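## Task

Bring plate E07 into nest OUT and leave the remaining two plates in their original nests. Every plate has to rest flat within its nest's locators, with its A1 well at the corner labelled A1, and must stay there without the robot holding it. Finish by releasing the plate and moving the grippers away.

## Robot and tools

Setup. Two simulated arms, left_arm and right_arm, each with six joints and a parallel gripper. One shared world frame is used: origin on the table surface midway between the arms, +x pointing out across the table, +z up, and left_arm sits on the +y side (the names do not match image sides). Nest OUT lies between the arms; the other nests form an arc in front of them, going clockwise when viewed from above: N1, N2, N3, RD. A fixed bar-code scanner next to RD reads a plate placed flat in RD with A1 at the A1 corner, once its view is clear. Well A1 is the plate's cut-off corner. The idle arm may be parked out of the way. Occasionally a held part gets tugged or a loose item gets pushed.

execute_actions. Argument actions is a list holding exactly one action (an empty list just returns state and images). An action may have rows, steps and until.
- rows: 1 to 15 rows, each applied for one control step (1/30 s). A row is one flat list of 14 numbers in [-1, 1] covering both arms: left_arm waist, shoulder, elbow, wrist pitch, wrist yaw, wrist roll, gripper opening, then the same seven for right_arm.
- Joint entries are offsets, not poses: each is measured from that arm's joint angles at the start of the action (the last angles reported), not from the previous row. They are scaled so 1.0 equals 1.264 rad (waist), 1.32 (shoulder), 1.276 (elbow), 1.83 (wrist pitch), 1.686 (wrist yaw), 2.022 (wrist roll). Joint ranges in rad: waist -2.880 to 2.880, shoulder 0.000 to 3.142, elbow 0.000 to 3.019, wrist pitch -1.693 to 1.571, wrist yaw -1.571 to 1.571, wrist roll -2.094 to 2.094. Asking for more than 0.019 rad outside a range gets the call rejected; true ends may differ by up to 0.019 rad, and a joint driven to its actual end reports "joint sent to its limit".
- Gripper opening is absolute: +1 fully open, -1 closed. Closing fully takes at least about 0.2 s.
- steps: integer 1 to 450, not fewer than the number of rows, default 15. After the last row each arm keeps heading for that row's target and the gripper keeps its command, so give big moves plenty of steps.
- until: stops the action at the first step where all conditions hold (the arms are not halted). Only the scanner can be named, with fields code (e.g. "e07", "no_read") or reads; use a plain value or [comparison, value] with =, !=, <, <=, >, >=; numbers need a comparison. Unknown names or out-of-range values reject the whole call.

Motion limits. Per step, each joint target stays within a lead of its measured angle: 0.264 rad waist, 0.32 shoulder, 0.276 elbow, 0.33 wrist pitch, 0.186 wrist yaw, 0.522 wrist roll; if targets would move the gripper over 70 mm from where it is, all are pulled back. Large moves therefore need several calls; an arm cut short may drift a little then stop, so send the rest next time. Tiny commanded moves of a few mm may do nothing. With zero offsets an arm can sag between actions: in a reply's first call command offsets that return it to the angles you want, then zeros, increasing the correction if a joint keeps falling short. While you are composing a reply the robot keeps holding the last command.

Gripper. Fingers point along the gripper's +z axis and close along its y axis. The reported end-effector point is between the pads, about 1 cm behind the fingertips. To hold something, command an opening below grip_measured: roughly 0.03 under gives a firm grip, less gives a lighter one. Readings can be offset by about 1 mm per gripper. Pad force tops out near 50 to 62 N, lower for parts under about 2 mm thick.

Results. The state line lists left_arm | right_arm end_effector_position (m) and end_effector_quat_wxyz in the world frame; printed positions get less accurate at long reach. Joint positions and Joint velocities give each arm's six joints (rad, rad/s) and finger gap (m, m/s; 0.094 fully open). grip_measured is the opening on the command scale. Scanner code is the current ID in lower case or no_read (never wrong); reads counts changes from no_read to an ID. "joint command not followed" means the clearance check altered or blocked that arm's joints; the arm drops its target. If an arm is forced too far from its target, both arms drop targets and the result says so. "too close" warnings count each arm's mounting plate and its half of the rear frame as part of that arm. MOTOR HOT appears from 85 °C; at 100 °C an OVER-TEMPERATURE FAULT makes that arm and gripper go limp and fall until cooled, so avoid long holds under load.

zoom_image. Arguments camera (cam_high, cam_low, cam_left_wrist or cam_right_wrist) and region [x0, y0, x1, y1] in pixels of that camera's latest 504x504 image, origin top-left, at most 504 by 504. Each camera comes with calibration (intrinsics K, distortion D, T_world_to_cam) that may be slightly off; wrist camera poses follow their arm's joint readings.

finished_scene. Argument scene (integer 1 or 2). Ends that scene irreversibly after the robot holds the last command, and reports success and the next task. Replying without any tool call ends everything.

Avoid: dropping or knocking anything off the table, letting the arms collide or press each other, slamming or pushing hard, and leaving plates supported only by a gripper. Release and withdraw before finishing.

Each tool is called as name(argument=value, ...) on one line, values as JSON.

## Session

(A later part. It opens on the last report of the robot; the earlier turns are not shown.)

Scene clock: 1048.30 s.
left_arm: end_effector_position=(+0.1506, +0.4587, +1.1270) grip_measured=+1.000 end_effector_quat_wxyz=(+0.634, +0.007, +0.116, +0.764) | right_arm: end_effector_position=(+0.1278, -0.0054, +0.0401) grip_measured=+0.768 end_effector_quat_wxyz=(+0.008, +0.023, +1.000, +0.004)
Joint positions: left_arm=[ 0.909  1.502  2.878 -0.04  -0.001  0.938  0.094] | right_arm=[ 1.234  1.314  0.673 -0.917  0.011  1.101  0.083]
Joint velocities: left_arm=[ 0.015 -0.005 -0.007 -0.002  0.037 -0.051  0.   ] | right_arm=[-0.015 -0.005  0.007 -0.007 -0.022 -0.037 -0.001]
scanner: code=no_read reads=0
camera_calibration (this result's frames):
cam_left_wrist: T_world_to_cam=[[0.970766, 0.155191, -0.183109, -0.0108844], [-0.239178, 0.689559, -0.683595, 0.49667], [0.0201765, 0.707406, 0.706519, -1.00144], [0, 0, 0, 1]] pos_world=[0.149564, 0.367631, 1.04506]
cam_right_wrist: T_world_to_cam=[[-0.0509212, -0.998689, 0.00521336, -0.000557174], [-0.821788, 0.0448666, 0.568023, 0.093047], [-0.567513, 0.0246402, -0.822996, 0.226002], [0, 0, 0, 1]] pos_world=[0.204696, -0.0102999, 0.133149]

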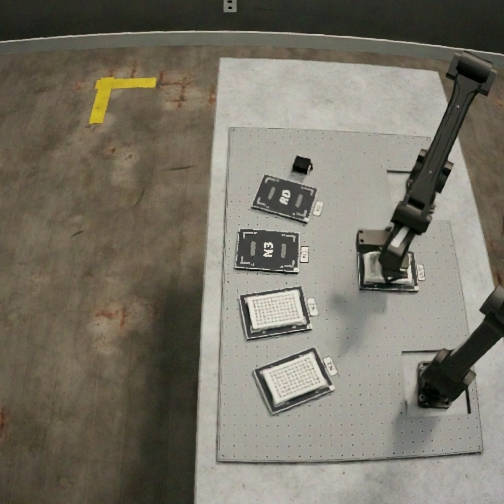

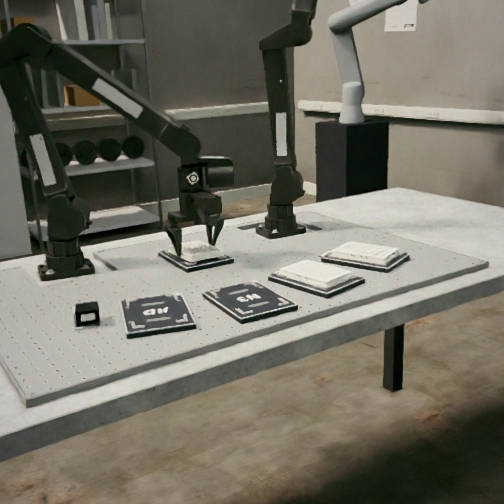

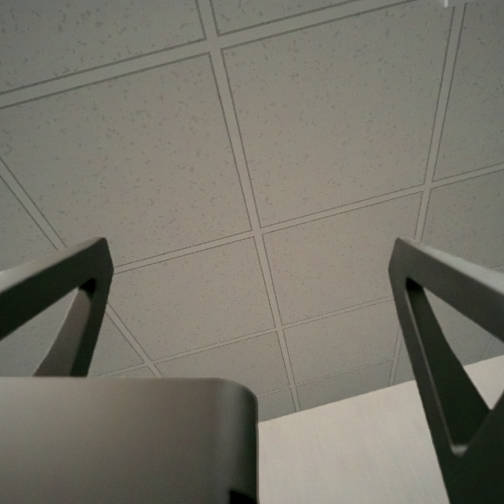

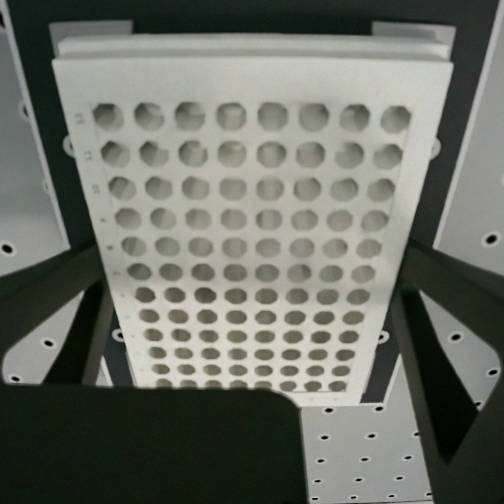

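execute_actions(actions=[{"rows": [[0,0,0,0,0,0,1, 0,0,0,0,-0.007,0,0.74],[0,0,0,0,0,0,1, 0,0,0,0,-0.007,0,0.74],[0,0,0,0,0,0,1, 0,0,-0.0172,0.0208,-0.007,0,0.74]], "steps": 9}])

Scene clock: 1117.70 s.
left_arm: end_effector_position=(+0.1506, +0.4587, +1.1270) grip_measured=+1.000 end_effector_quat_wxyz=(+0.634, +0.007, +0.116, +0.764) | right_arm: end_effector_position=(+0.1268, -0.0051, +0.0384) grip_measured=+0.768 end_effector_quat_wxyz=(+0.007, +0.023, +1.000, +0.009)
Joint positions: left_arm=[ 0.909  1.502  2.878 -0.04  -0.001  0.938  0.094] | right_arm=[ 1.234  1.31   0.665 -0.902  0.004  1.101  0.083]
Joint velocities: left_arm=[-0.005 -0.005 -0.017 -0.002  0.051  0.051  0.   ] | right_arm=[ 0.005 -0.005  0.012 -0.017  0.007  0.066 -0.001]
scanner: code=no_read reads=0
camera_calibration (this result's frames):
cam_left_wrist: T_world_to_cam=[[0.970766, 0.155191, -0.183109, -0.0108844], [-0.239178, 0.689559, -0.683595, 0.49667], [0.0201765, 0.707406, 0.706519, -1.00144], [0, 0, 0, 1]] pos_world=[0.149564, 0.367631, 1.04506]
cam_right_wrist: T_world_to_cam=[[-0.0504268, -0.998709, -0.00604148, 0.000116558], [-0.821466, 0.0380355, 0.568987, 0.0930589], [-0.568023, 0.0336551, -0.822324, 0.224102], [0, 0, 0, 1]] pos_world=[0.203746, -0.0109653, 0.131336]

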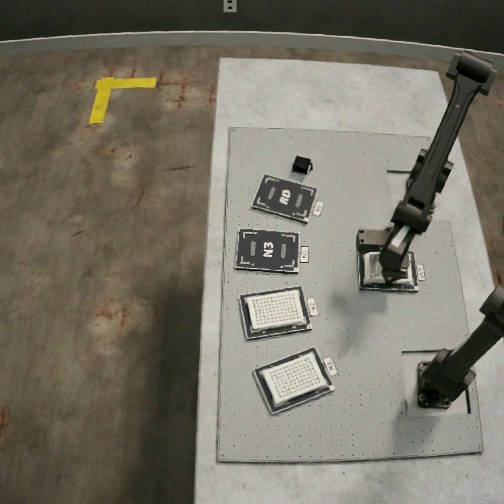

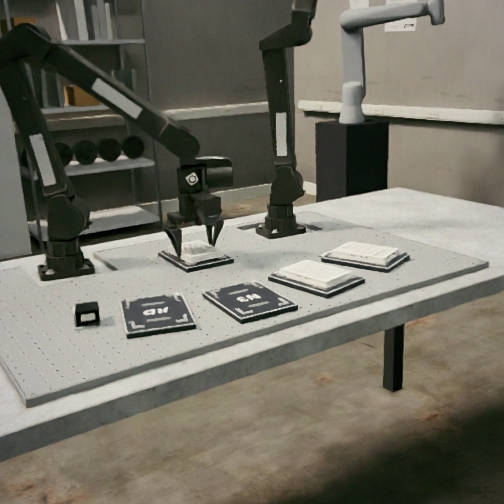

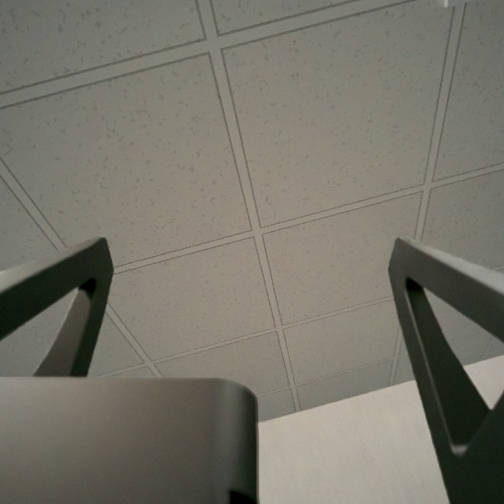

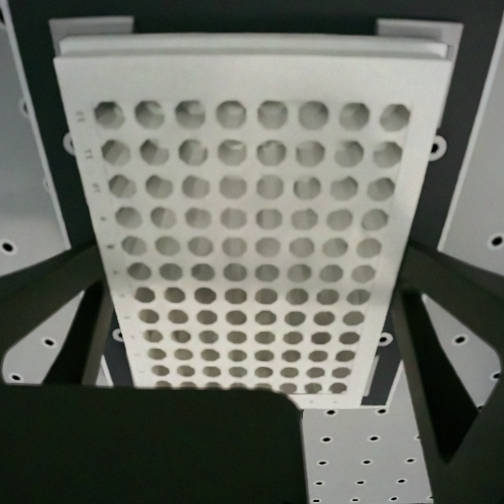

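zoom_image(camera="cam_right_wrist", region=[30, 0, 170, 80])

zoom_image(camera="cam_right_wrist", region=[340, 0, 480, 80])

zoom_image(camera="cam_low", region=[150, 225, 250, 285])

zoom_image(camera="cam_high", region=[340, 220, 440, 310])

Region (30, 0, 170, 80) of cam_right_wrist's 504x504 image, scaled by 3.600, with more detail than that image has; it fills the top 288 rows of this view, and the rest is white.

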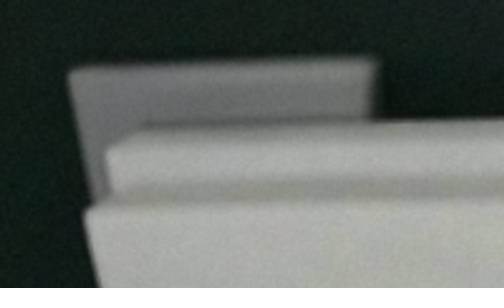

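Region (340, 0, 480, 80) of cam_right_wrist's 504x504 image, scaled by 3.600, with more detail than that image has; it fills the top 288 rows of this view, and the rest is white.

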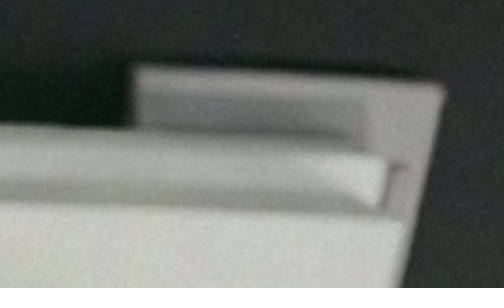

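Region (150, 225, 250, 285) of cam_low's 504x504 image, scaled by 5.040, with more detail than that image has; it fills the top 302 rows of this view, and the rest is white.

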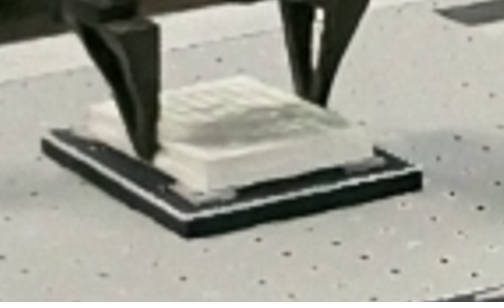

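Region (340, 220, 440, 310) of cam_high's 504x504 image, scaled by 5.040, with more detail than that image has; it fills the top 454 rows of this view, and the rest is white.

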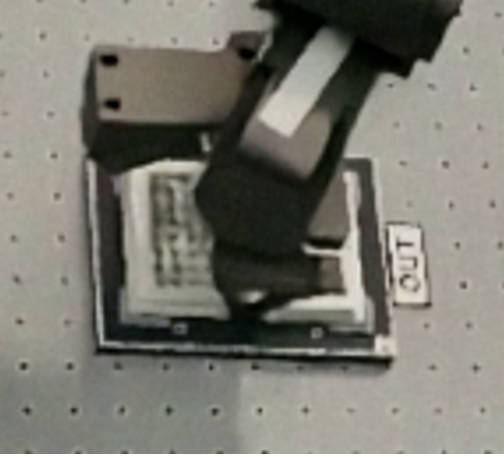

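execute_actions(actions=[{"rows": [[0,0,0,0,0,0,1, 0,0,0,0,0,0,0.76],[0,0,0,0,0,0,1, 0,0,0,0,0,0,0.8],[0,0,0,0,0,0,1, 0,0,0,0,0,0,0.86],[0,0,0,0,0,0,1, 0,0,0,0,0,0,0.93],[0,0,0,0,0,0,1, 0,0,0,0,0,0,1]], "steps": 8}])

Scene clock: 1145.13 s.
left_arm: end_effector_position=(+0.1506, +0.4587, +1.1270) grip_measured=+1.000 end_effector_quat_wxyz=(+0.634, +0.007, +0.116, +0.764) | right_arm: end_effector_position=(+0.1268, -0.0050, +0.0385) grip_measured=+1.000 end_effector_quat_wxyz=(+0.008, +0.023, +1.000, +0.009)
Joint positions: left_arm=[ 0.909  1.502  2.878 -0.04  -0.001  0.938  0.094] | right_arm=[ 1.234  1.31   0.665 -0.902  0.004  1.101  0.094]
Joint velocities: left_arm=[-0.005 -0.005  0.007 -0.007 -0.037 -0.007  0.   ] | right_arm=[-0.005 -0.015  0.007  0.002  0.037  0.095  0.   ]
scanner: code=no_read reads=0
camera_calibration (this result's frames):
cam_left_wrist: T_world_to_cam=[[0.970766, 0.155191, -0.183109, -0.0108844], [-0.239178, 0.689559, -0.683595, 0.49667], [0.0201765, 0.707406, 0.706519, -1.00144], [0, 0, 0, 1]] pos_world=[0.149564, 0.367631, 1.04506]
cam_right_wrist: T_world_to_cam=[[-0.0504256, -0.998707, -0.00638242, 0.000161592], [-0.821573, 0.0378467, 0.568845, 0.0930295], [-0.567868, 0.033928, -0.82242, 0.224184], [0, 0, 0, 1]] pos_world=[0.203746, -0.0109656, 0.131455]

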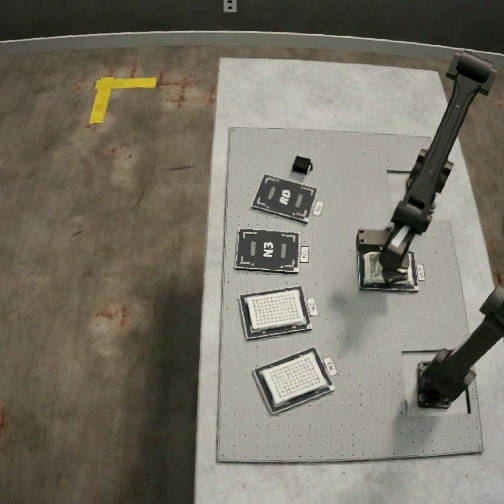

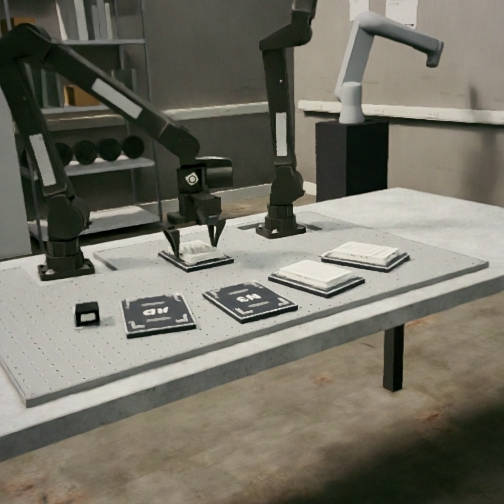

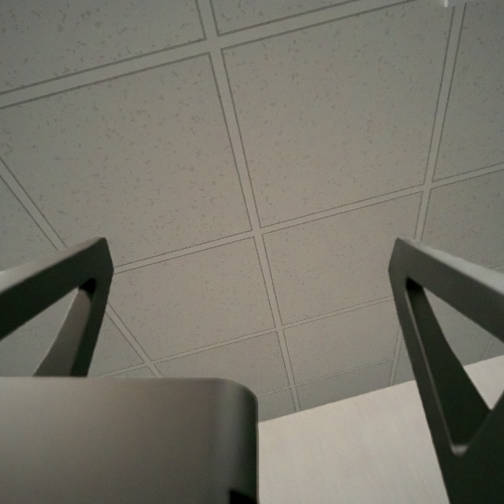

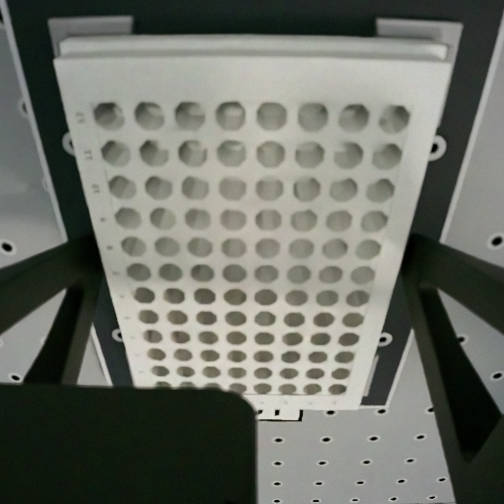

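execute_actions(actions=[{"rows": [[0,0,0,0,0,0,1, 0,-0.0788,0.088,-0.1167,0,0,1]], "steps": 14}])

Scene clock: 1168.63 s.
left_arm: end_effector_position=(+0.1506, +0.4587, +1.1270) grip_measured=+1.000 end_effector_quat_wxyz=(+0.634, +0.007, +0.116, +0.764) | right_arm: end_effector_position=(+0.1262, -0.0060, +0.1023) grip_measured=+1.000 end_effector_quat_wxyz=(+0.011, +0.025, +1.000, +0.016)
Joint positions: left_arm=[ 0.909  1.502  2.878 -0.04  -0.001  0.938  0.094] | right_arm=[ 1.234  1.188  0.758 -1.103  0.004  1.104  0.094]
Joint velocities: left_arm=[-0.005  0.005 -0.007  0.007 -0.007 -0.037  0.   ] | right_arm=[-0.015  0.005 -0.002  0.007 -0.007 -0.007  0.   ]
scanner: code=no_read reads=0
camera_calibration (this result's frames):
cam_left_wrist: T_world_to_cam=[[0.970766, 0.155191, -0.183109, -0.0108844], [-0.239178, 0.689559, -0.683595, 0.49667], [0.0201765, 0.707406, 0.706519, -1.00144], [0, 0, 0, 1]] pos_world=[0.149564, 0.367631, 1.04506]
cam_right_wrist: T_world_to_cam=[[-0.0541412, -0.998354, -0.0189041, 0.00138905], [-0.825031, 0.0340612, 0.56406, 0.0571894], [-0.562488, 0.0461353, -0.825517, 0.276066], [0, 0, 0, 1]] pos_world=[0.202542, -0.0132976, 0.195665]

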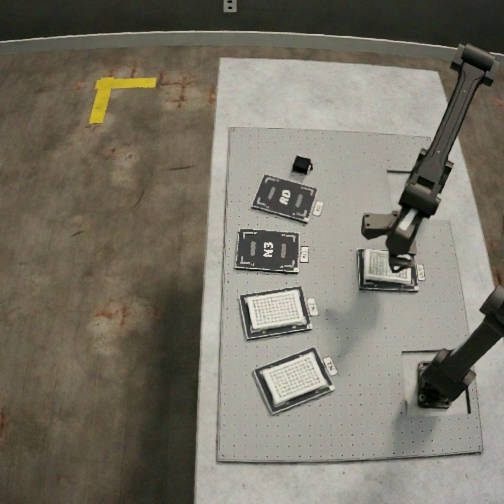

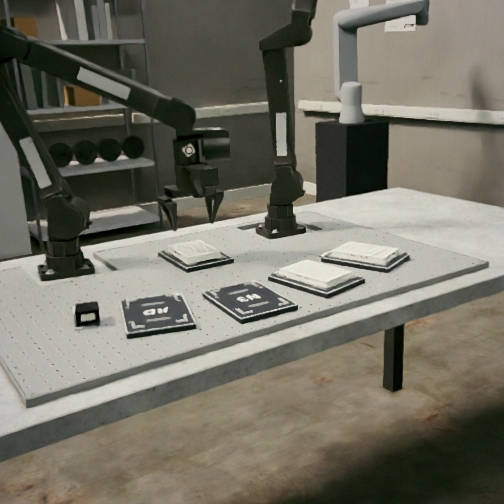

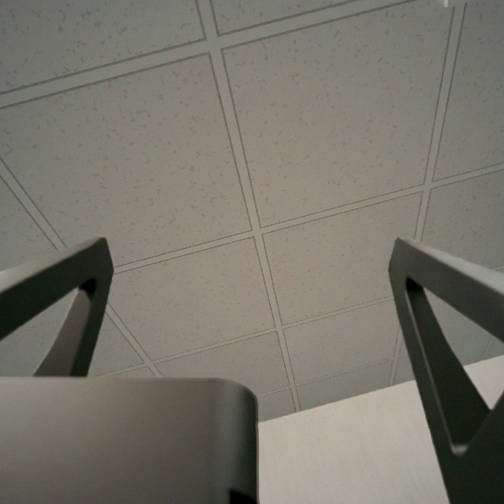

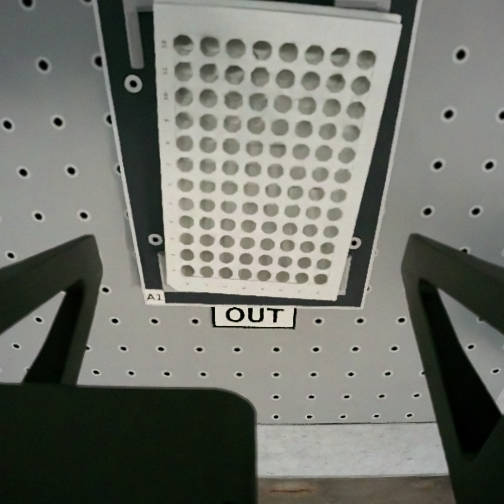

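zoom_image(camera="cam_right_wrist", region=[120, 210, 400, 340])

zoom_image(camera="cam_right_wrist", region=[100, 0, 430, 110])

zoom_image(camera="cam_low", region=[150, 225, 250, 285])

Region (120, 210, 400, 340) of cam_right_wrist's 504x504 image, scaled by 1.800, with more detail than that image has; it fills the top 234 rows of this view, and the rest is white.

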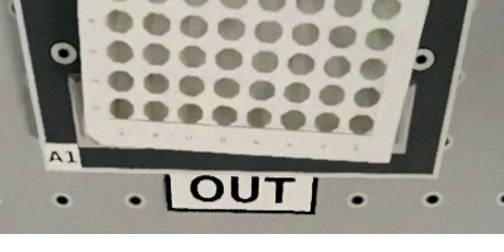

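Region (100, 0, 430, 110) of cam_right_wrist's 504x504 image, scaled by 1.527, with more detail than that image has.

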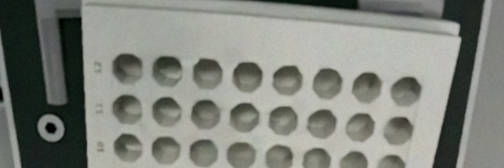

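Region (150, 225, 250, 285) of cam_low's 504x504 image, scaled by 5.040, with more detail than that image has; it fills the top 302 rows of this view, and the rest is white.

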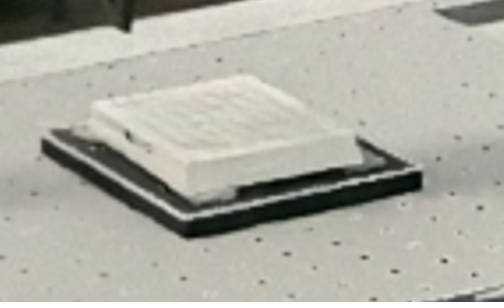

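zoom_image(camera="cam_right_wrist", region=[90, 0, 430, 340])

zoom_image(camera="cam_high", region=[340, 230, 440, 310])

Region (90, 0, 430, 340) of cam_right_wrist's 504x504 image, scaled by 1.482, with more detail than that image has.

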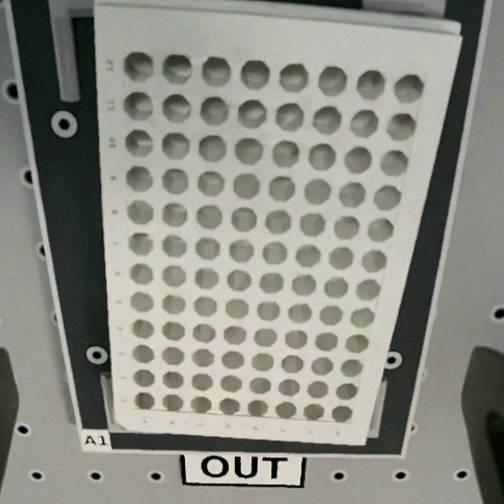

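Region (340, 230, 440, 310) of cam_high's 504x504 image, scaled by 5.040, with more detail than that image has; it fills the top 403 rows of this view, and the rest is white.

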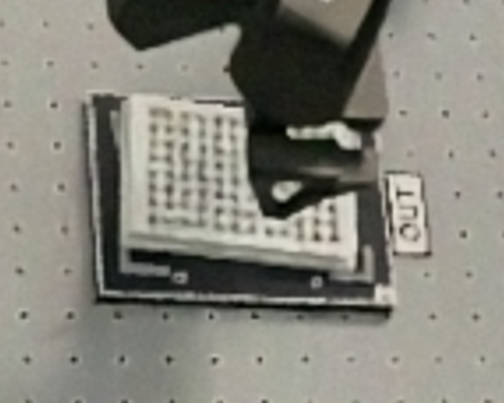

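execute_actions(actions=[{"rows": [[0,0,0,0,0,0,1, 0,0.0515,-0.058,0.0736,0.0178,0.0361,1]], "steps": 13}])

Scene clock: 1289.07 s.
left_arm: end_effector_position=(+0.1506, +0.4587, +1.1270) grip_measured=+1.000 end_effector_quat_wxyz=(+0.634, +0.007, +0.116, +0.764) | right_arm: end_effector_position=(+0.1274, -0.0128, +0.0594) grip_measured=+1.000 end_effector_quat_wxyz=(+0.017, +0.055, +0.998, +0.002)
Joint positions: left_arm=[ 0.909  1.502  2.878 -0.04  -0.001  0.938  0.094] | right_arm=[ 1.234  1.254  0.683 -0.981  0.03   1.164  0.094]
Joint velocities: left_arm=[-0.015 -0.005 -0.002 -0.007 -0.022 -0.007  0.   ] | right_arm=[-0.024  0.005 -0.027 -0.022 -0.007  0.007  0.   ]
scanner: code=no_read reads=0
camera_calibration (this result's frames):
cam_left_wrist: T_world_to_cam=[[0.970766, 0.155191, -0.183109, -0.0108844], [-0.239178, 0.689559, -0.683595, 0.49667], [0.0201765, 0.707406, 0.706519, -1.00144], [0, 0, 0, 1]] pos_world=[0.149564, 0.367631, 1.04506]
cam_right_wrist: T_world_to_cam=[[-0.114426, -0.993406, 0.00712124, 0.000021937], [-0.827711, 0.0992991, 0.552299, 0.0844311], [-0.549365, 0.0573029, -0.833616, 0.240635], [0, 0, 0, 1]] pos_world=[0.202084, -0.0221512, 0.153966]

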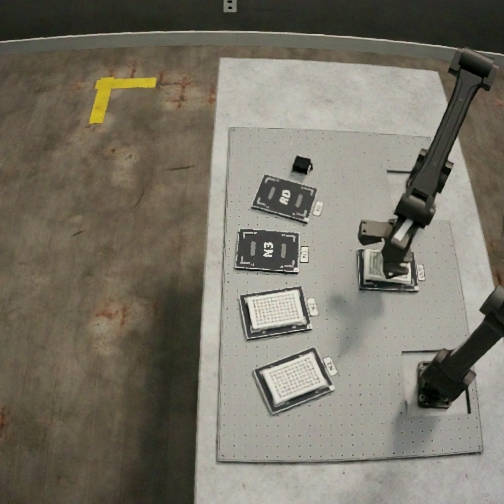

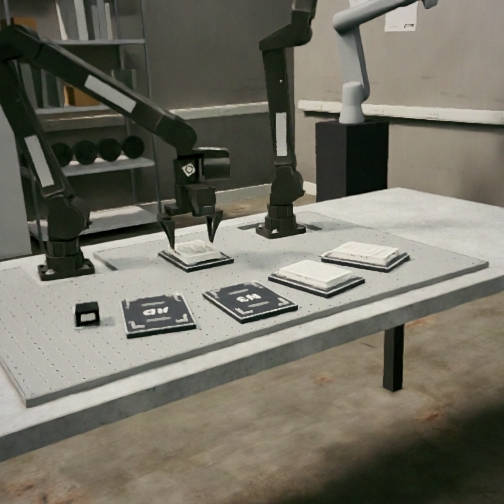

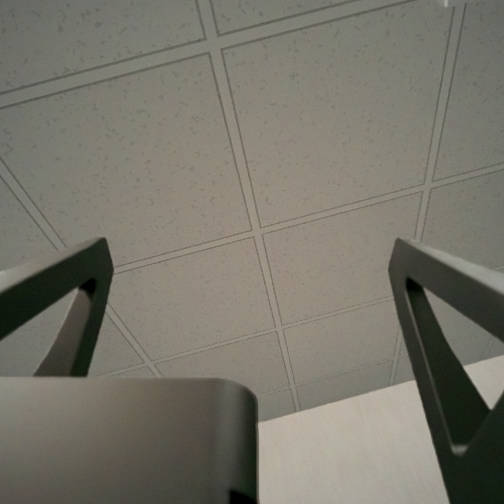

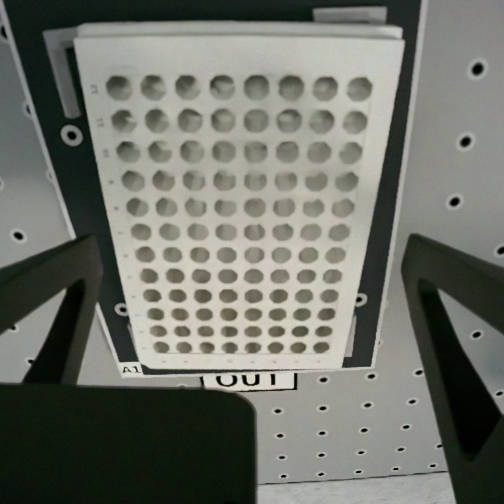

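execute_actions(actions=[])

Scene clock: 1320.60 s.
left_arm: end_effector_position=(+0.1506, +0.4587, +1.1270) grip_measured=+1.000 end_effector_quat_wxyz=(+0.634, +0.007, +0.116, +0.764) | right_arm: end_effector_position=(+0.1275, -0.0126, +0.0594) grip_measured=+1.000 end_effector_quat_wxyz=(+0.018, +0.056, +0.998, +0.002)
Joint positions: left_arm=[ 0.909  1.502  2.878 -0.04  -0.001  0.938  0.094] | right_arm=[ 1.234  1.254  0.683 -0.98   0.03   1.168  0.094]
Joint velocities: left_arm=[-0.015  0.005  0.012  0.007  0.007  0.066  0.   ] | right_arm=[ 0.005 -0.005 -0.002 -0.012 -0.037  0.007  0.   ]
scanner: code=no_read reads=0
camera_calibration (this result's frames):
cam_left_wrist: T_world_to_cam=[[0.970766, 0.155191, -0.183109, -0.0108844], [-0.239178, 0.689559, -0.683595, 0.49667], [0.0201765, 0.707406, 0.706519, -1.00144], [0, 0, 0, 1]] pos_world=[0.149564, 0.367631, 1.04506]
cam_right_wrist: T_world_to_cam=[[-0.117836, -0.993013, 0.00629909, 0.000683102], [-0.82757, 0.101706, 0.552073, 0.0845154], [-0.548856, 0.0598411, -0.833772, 0.240656], [0, 0, 0, 1]] pos_world=[0.202108, -0.0223185, 0.153989]

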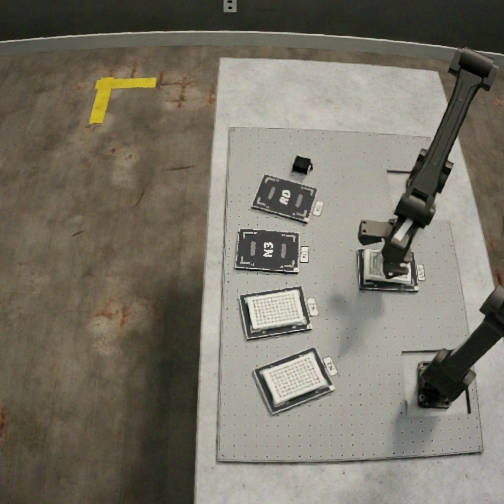

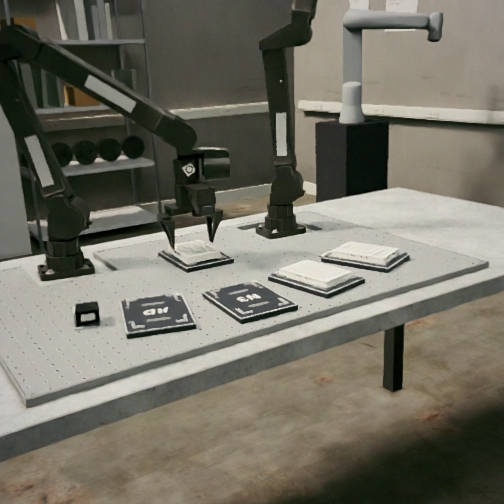

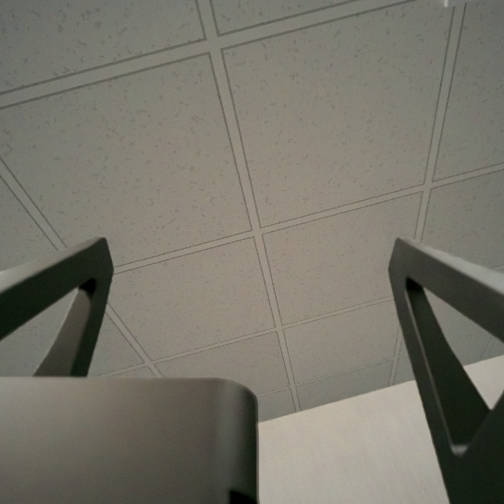

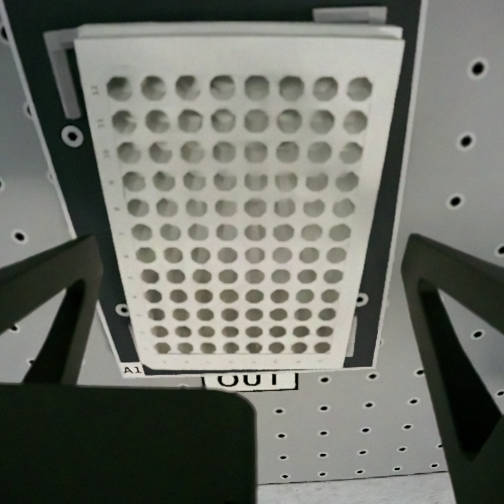

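execute_actions(actions=[{"rows":[[0,0,0,0,0,0,1,0,0.01126,-0.00576,0.00944,0,0,1],[0,0,0,0,0,0,1,0,0.01343,-0.00682,0.01232,0,0,1],[0,0,0,0,0,0,1,0,0.0156,-0.00788,0.0152,0,0,1],[0,0,0,0,0,0,1,0,0.01777,-0.00893,0.01809,0,0,1],[0,0,0,0,0,0,1,0,0.01993,-0.00999,0.02097,0,0,1],[0,0,0,0,0,0,1,0,0.0221,-0.01105,0.02385,0,0,1],[0,0,0,0,0,0,1,0,0.02427,-0.01211,0.02673,0,0,1],[0,0,0,0,0,0,1,0,0.02644,-0.01317,0.02962,0,0,1]],"steps":20}])

Scene clock: 1379.17 s.
left_arm: end_effector_position=(+0.1506, +0.4587, +1.1270) grip_measured=+1.000 end_effector_quat_wxyz=(+0.634, +0.007, +0.116, +0.764) | right_arm: end_effector_position=(+0.1297, -0.0087, +0.0515) grip_measured=+1.000 end_effector_quat_wxyz=(+0.021, +0.056, +0.998, +0.008)
Joint positions: left_arm=[ 0.909  1.502  2.878 -0.04  -0.001  0.938  0.094] | right_arm=[ 1.234  1.272  0.673 -0.938  0.03   1.168  0.094]
Joint velocities: left_arm=[-0.005 -0.015 -0.007 -0.002  0.022 -0.022  0.   ] | right_arm=[-0.005 -0.005 -0.027 -0.002  0.007 -0.037  0.   ]
scanner: code=no_read reads=0
camera_calibration (this result's frames):
cam_left_wrist: T_world_to_cam=[[0.970766, 0.155191, -0.183109, -0.0108844], [-0.239178, 0.689559, -0.683595, 0.49667], [0.0201765, 0.707406, 0.706519, -1.00144], [0, 0, 0, 1]] pos_world=[0.149564, 0.367631, 1.04506]
cam_right_wrist: T_world_to_cam=[[-0.117836, -0.993013, -0.00636347, 0.00558283], [-0.831293, 0.0951359, 0.547633, 0.0910254], [-0.543201, 0.0698206, -0.836695, 0.234508], [0, 0, 0, 1]] pos_world=[0.203712, -0.0194895, 0.146399]

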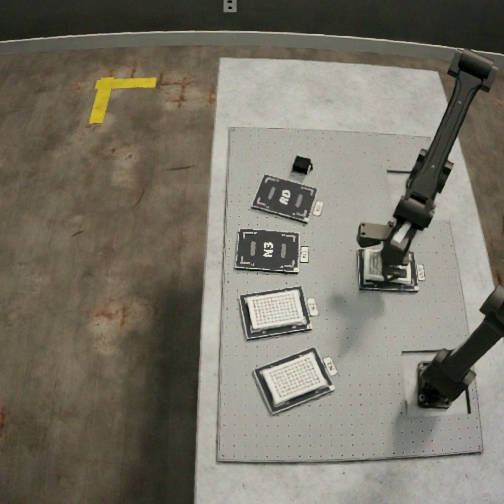

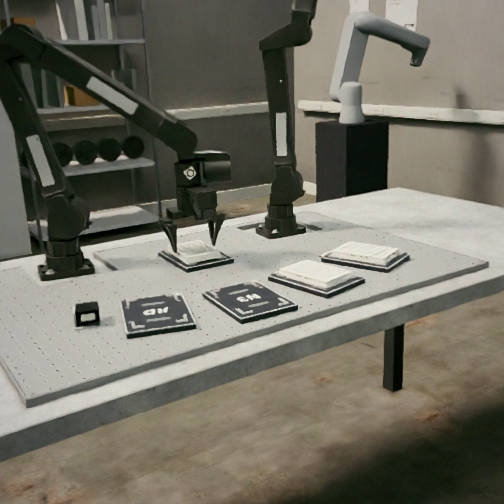

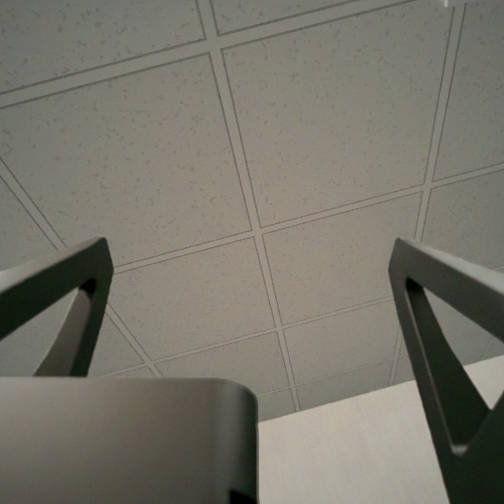

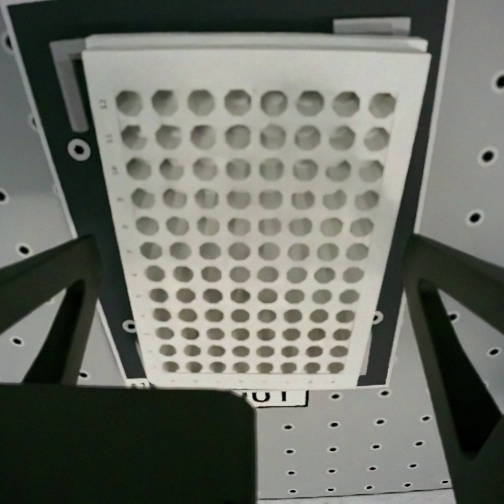

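zoom_image(camera="cam_right_wrist", region=[60, 180, 440, 400])

Region (60, 180, 440, 400) of cam_right_wrist's 504x504 image, scaled by 1.326, with more detail than that image has; it fills the top 292 rows of this view, and the rest is white.

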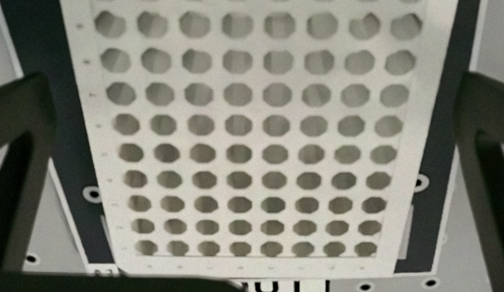

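execute_actions(actions=[{"rows":[[0,0,0,0,0,0,1,0,0.0139,-0.00674,0.00842,0,0,1],[0,0,0,0,0,0,1,0,0.01568,-0.00799,0.01027,0,0,1],[0,0,0,0,0,0,1,0,0.01746,-0.00925,0.01213,0,0,1],[0,0,0,0,0,0,1,0,0.01924,-0.0105,0.01399,0,0,1],[0,0,0,0,0,0,1,0,0.02102,-0.01176,0.01585,0,0,1],[0,0,0,0,0,0,1,0,0.0228,-0.01301,0.0177,0,0,1],[0,0,0,0,0,0,1,0,0.02458,-0.01426,0.01956,0,0,1],[0,0,0,0,0,0,1,0,0.02636,-0.01552,0.02142,0,0,1],[0,0,0,0,0,0,1,0,0.02814,-0.01677,0.02328,0,0,1],[0,0,0,0,0,0,1,0,0.02992,-0.01803,0.02514,0,0,1]],"steps":20}])

Scene clock: 1411.57 s.
left_arm: end_effector_position=(+0.1506, +0.4587, +1.1270) grip_measured=+1.000 end_effector_quat_wxyz=(+0.634, +0.007, +0.116, +0.764) | right_arm: end_effector_position=(+0.1290, -0.0098, +0.0402) grip_measured=+1.000 end_effector_quat_wxyz=(+0.019, +0.056, +0.998, +0.006)
Joint positions: left_arm=[ 0.909  1.502  2.878 -0.04  -0.001  0.938  0.094] | right_arm=[ 1.234  1.295  0.657 -0.905  0.03   1.168  0.094]
Joint velocities: left_arm=[-0.015 -0.005 -0.012 -0.012 -0.066  0.022  0.   ] | right_arm=[-0.005 -0.005 -0.012 -0.007 -0.037  0.081  0.   ]
scanner: code=no_read reads=0
camera_calibration (this result's frames):
cam_left_wrist: T_world_to_cam=[[0.970766, 0.155191, -0.183109, -0.0108844], [-0.239178, 0.689559, -0.683595, 0.49667], [0.0201765, 0.707406, 0.706519, -1.00144], [0, 0, 0, 1]] pos_world=[0.149564, 0.367631, 1.04506]
cam_right_wrist: T_world_to_cam=[[-0.117846, -0.993031, -0.00108741, 0.00405047], [-0.829745, 0.0978668, 0.549495, 0.096527], [-0.54556, 0.0656582, -0.835496, 0.224981], [0, 0, 0, 1]] pos_world=[0.203311, -0.0201964, 0.134934]

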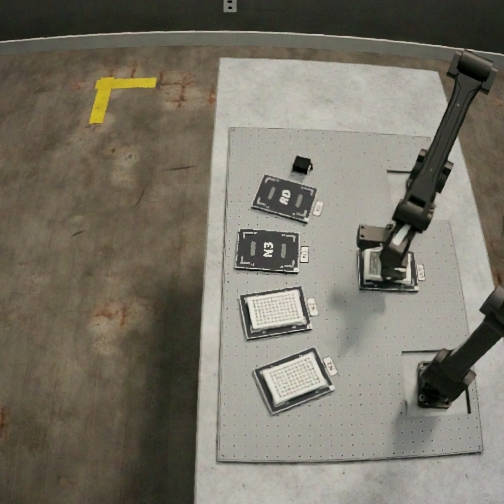

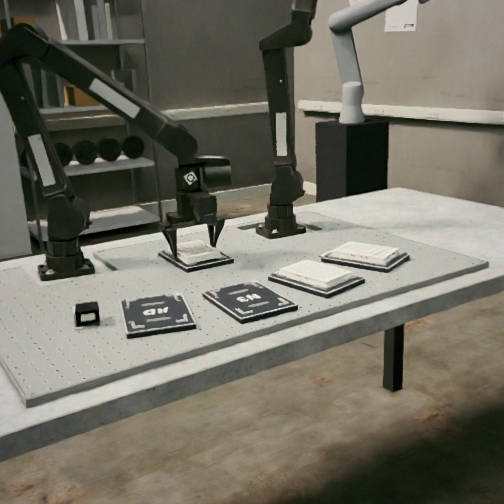

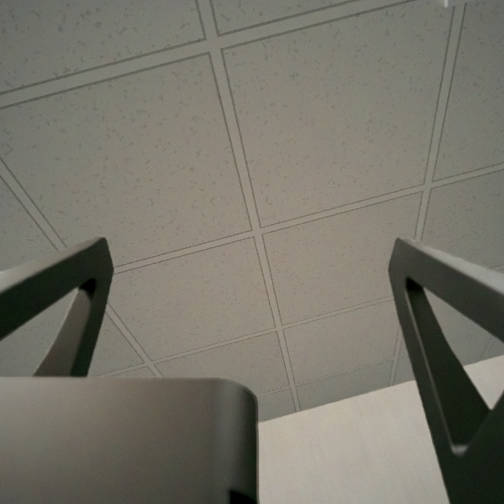

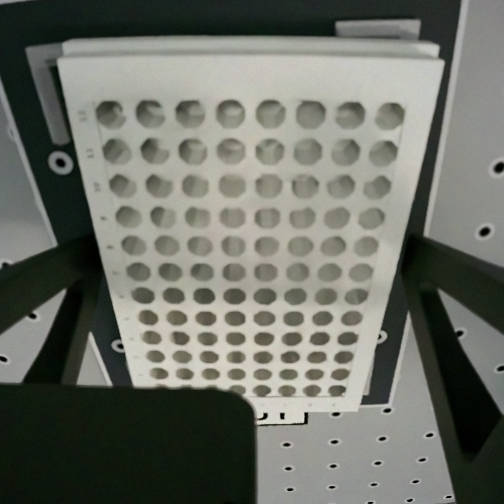

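execute_actions(actions=[{"rows":[[0,0,0,0,0,0,1,0,0,0,0,0,0,0.85],[0,0,0,0,0,0,1,0,0,0,0,0,0,0.8],[0,0,0,0,0,0,1,0,0,0,0,0,0,0.77],[0,0,0,0,0,0,1,0,0,0,0,0,0,0.75],[0,0,0,0,0,0,1,0,-0.0076,0.011,-0.0044,0,0,0.74],[0,0,0,0,0,0,1,0,-0.01265,0.01842,-0.01,0,0,0.74],[0,0,0,0,0,0,1,0,-0.01394,0.02116,-0.01344,0,0,0.74],[0,0,0,0,0,0,1,0,-0.01523,0.0239,-0.01689,0,0,0.74],[0,0,0,0,0,0,1,0,-0.01652,0.02665,-0.02033,0,0,0.74],[0,0,0,0,0,0,1,0,-0.0178,0.02939,-0.02377,0,0,0.74],[0,0,0,0,0,0,1,0,-0.01909,0.03213,-0.02721,0,0,0.74],[0,0,0,0,0,0,1,0,-0.02038,0.03487,-0.03066,0,0,0.74],[0,0,0,0,0,0,1,0,-0.02167,0.03762,-0.0341,-0.00731,-0.01599,0.74],[0,0,0,0,0,0,1,0,-0.02295,0.04036,-0.03754,-0.01167,-0.02704,0.74],[0,0,0,0,0,0,1,0,-0.02424,0.0431,-0.04098,-0.01601,-0.03808,0.74]],"steps":26}])

Scene clock: 1462.60 s.
left_arm: end_effector_position=(+0.1506, +0.4587, +1.1270) grip_measured=+1.000 end_effector_quat_wxyz=(+0.634, +0.007, +0.116, +0.764) | right_arm: end_effector_position=(+0.1227, -0.0134, +0.0510) grip_measured=+0.763 end_effector_quat_wxyz=(+0.004, +0.025, +1.000, -0.001)
Joint positions: left_arm=[ 0.909  1.502  2.878 -0.04  -0.001  0.938  0.094] | right_arm=[ 1.234  1.273  0.673 -0.969  0.007  1.104  0.083]
Joint velocities: left_arm=[-0.024 -0.005 -0.002 -0.002 -0.125 -0.022  0.   ] | right_arm=[ 0.005 -0.005  0.002  0.012 -0.022 -0.095 -0.001]
scanner: code=no_read reads=0
camera_calibration (this result's frames):
cam_left_wrist: T_world_to_cam=[[0.970766, 0.155191, -0.183109, -0.0108844], [-0.239178, 0.689559, -0.683595, 0.49667], [0.0201765, 0.707406, 0.706519, -1.00144], [0, 0, 0, 1]] pos_world=[0.149564, 0.367631, 1.04506]
cam_right_wrist: T_world_to_cam=[[-0.0542444, -0.998429, 0.0140495, -0.00888149], [-0.816878, 0.0524638, 0.57442, 0.0821314], [-0.574255, 0.0196823, -0.81844, 0.232855], [0, 0, 0, 1]] pos_world=[0.200328, -0.0177596, 0.143525]

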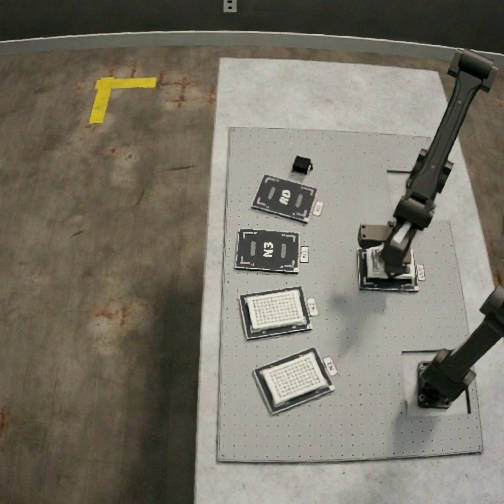

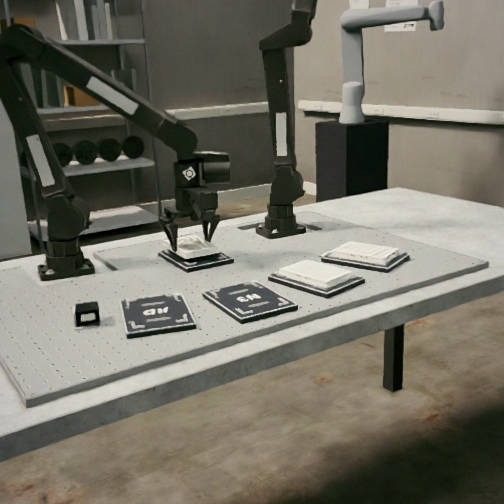

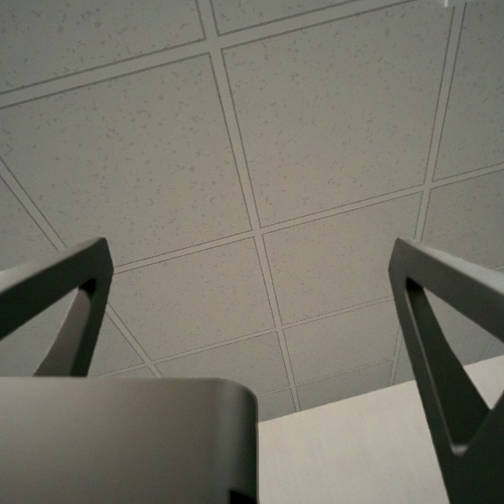

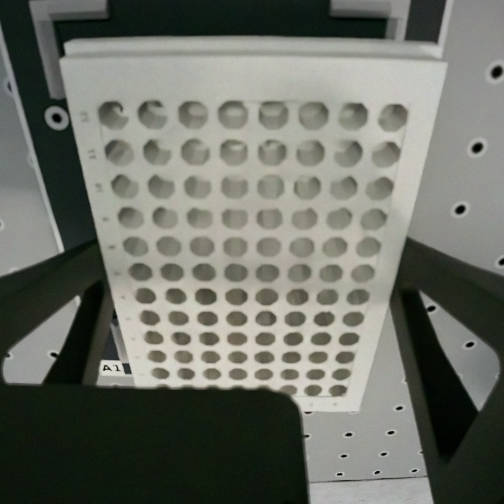

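zoom_image(camera="cam_right_wrist", region=[0, 0, 504, 140])

zoom_image(camera="cam_low", region=[130, 190, 270, 290])

Region (0, 0, 504, 140) of cam_right_wrist's 504x504 image, scaled by 1.000.

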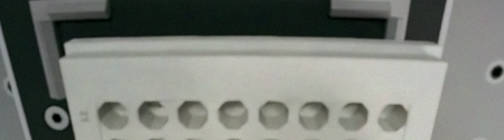

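Region (130, 190, 270, 290) of cam_low's 504x504 image, scaled by 3.600, with more detail than that image has; it fills the top 360 rows of this view, and the rest is white.

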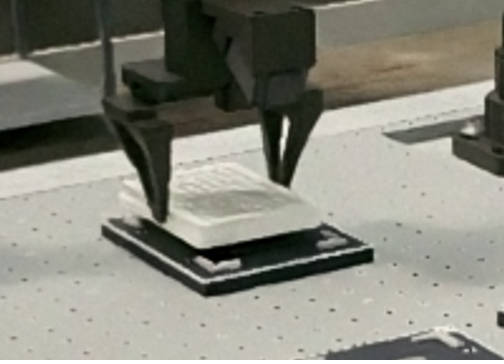

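zoom_image(camera="cam_right_wrist", region=[60, 90, 440, 400])

Region (60, 90, 440, 400) of cam_right_wrist's 504x504 image, scaled by 1.326, with more detail than that image has; it fills the top 411 rows of this view, and the rest is white.

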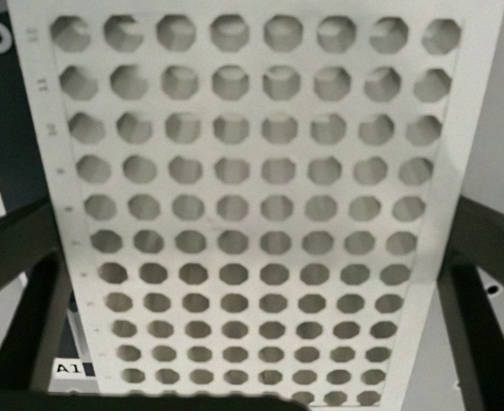

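execute_actions(actions=[{"rows":[[0,0,0,0,0,0,1,0,0,0.02,0,0,0,0.74],[0,0,0,0,0,0,1,0,0,0.03605,0,0,0,0.74]],"steps":14}])

Scene clock: 1583.07 s.
left_arm: end_effector_position=(+0.1506, +0.4587, +1.1270) grip_measured=+1.000 end_effector_quat_wxyz=(+0.634, +0.007, +0.116, +0.764) | right_arm: end_effector_position=(+0.1243, -0.0105, +0.0533) grip_measured=+0.763 end_effector_quat_wxyz=(+0.006, +0.023, +1.000, +0.003)
Joint positions: left_arm=[ 0.909  1.502  2.878 -0.04  -0.001  0.938  0.094] | right_arm=[ 1.234  1.273  0.68  -0.969  0.007  1.1    0.083]
Joint velocities: left_arm=[ 0.005  0.005 -0.002  0.002  0.037 -0.095  0.   ] | right_arm=[ 0.015  0.005 -0.002  0.002 -0.066 -0.051 -0.   ]
scanner: code=no_read reads=0
camera_calibration (this result's frames):
cam_left_wrist: T_world_to_cam=[[0.970766, 0.155191, -0.183109, -0.0108844], [-0.239178, 0.689559, -0.683595, 0.49667], [0.0201765, 0.707406, 0.706519, -1.00144], [0, 0, 0, 1]] pos_world=[0.149564, 0.367631, 1.04506]
cam_right_wrist: T_world_to_cam=[[-0.0500931, -0.998716, 0.00760557, -0.00610162], [-0.819135, 0.0454402, 0.571798, 0.0823481], [-0.571409, 0.0224132, -0.820359, 0.235403], [0, 0, 0, 1]] pos_world=[0.20166, -0.0151118, 0.146075]

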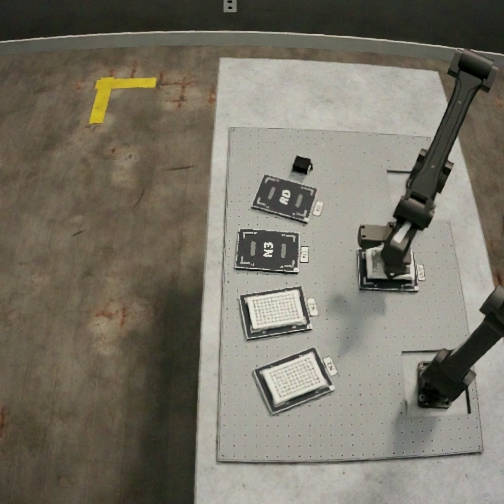

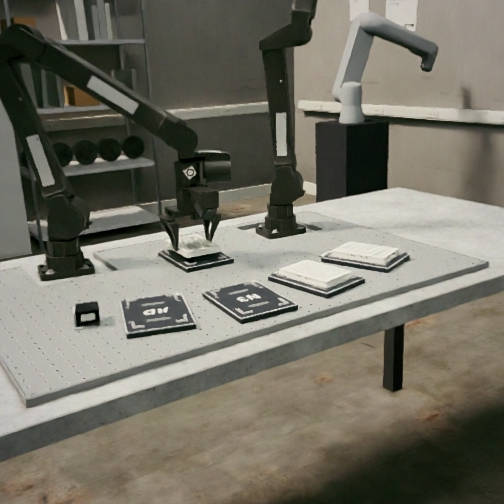

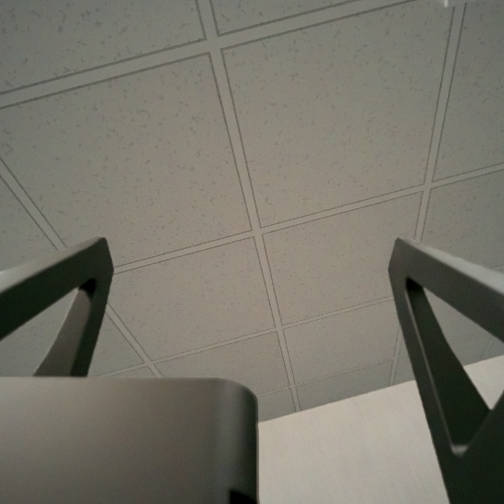

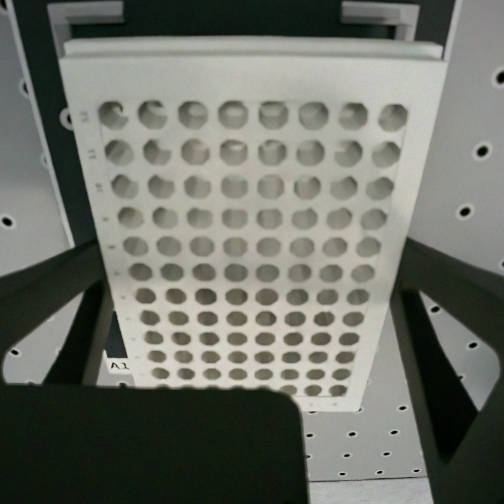

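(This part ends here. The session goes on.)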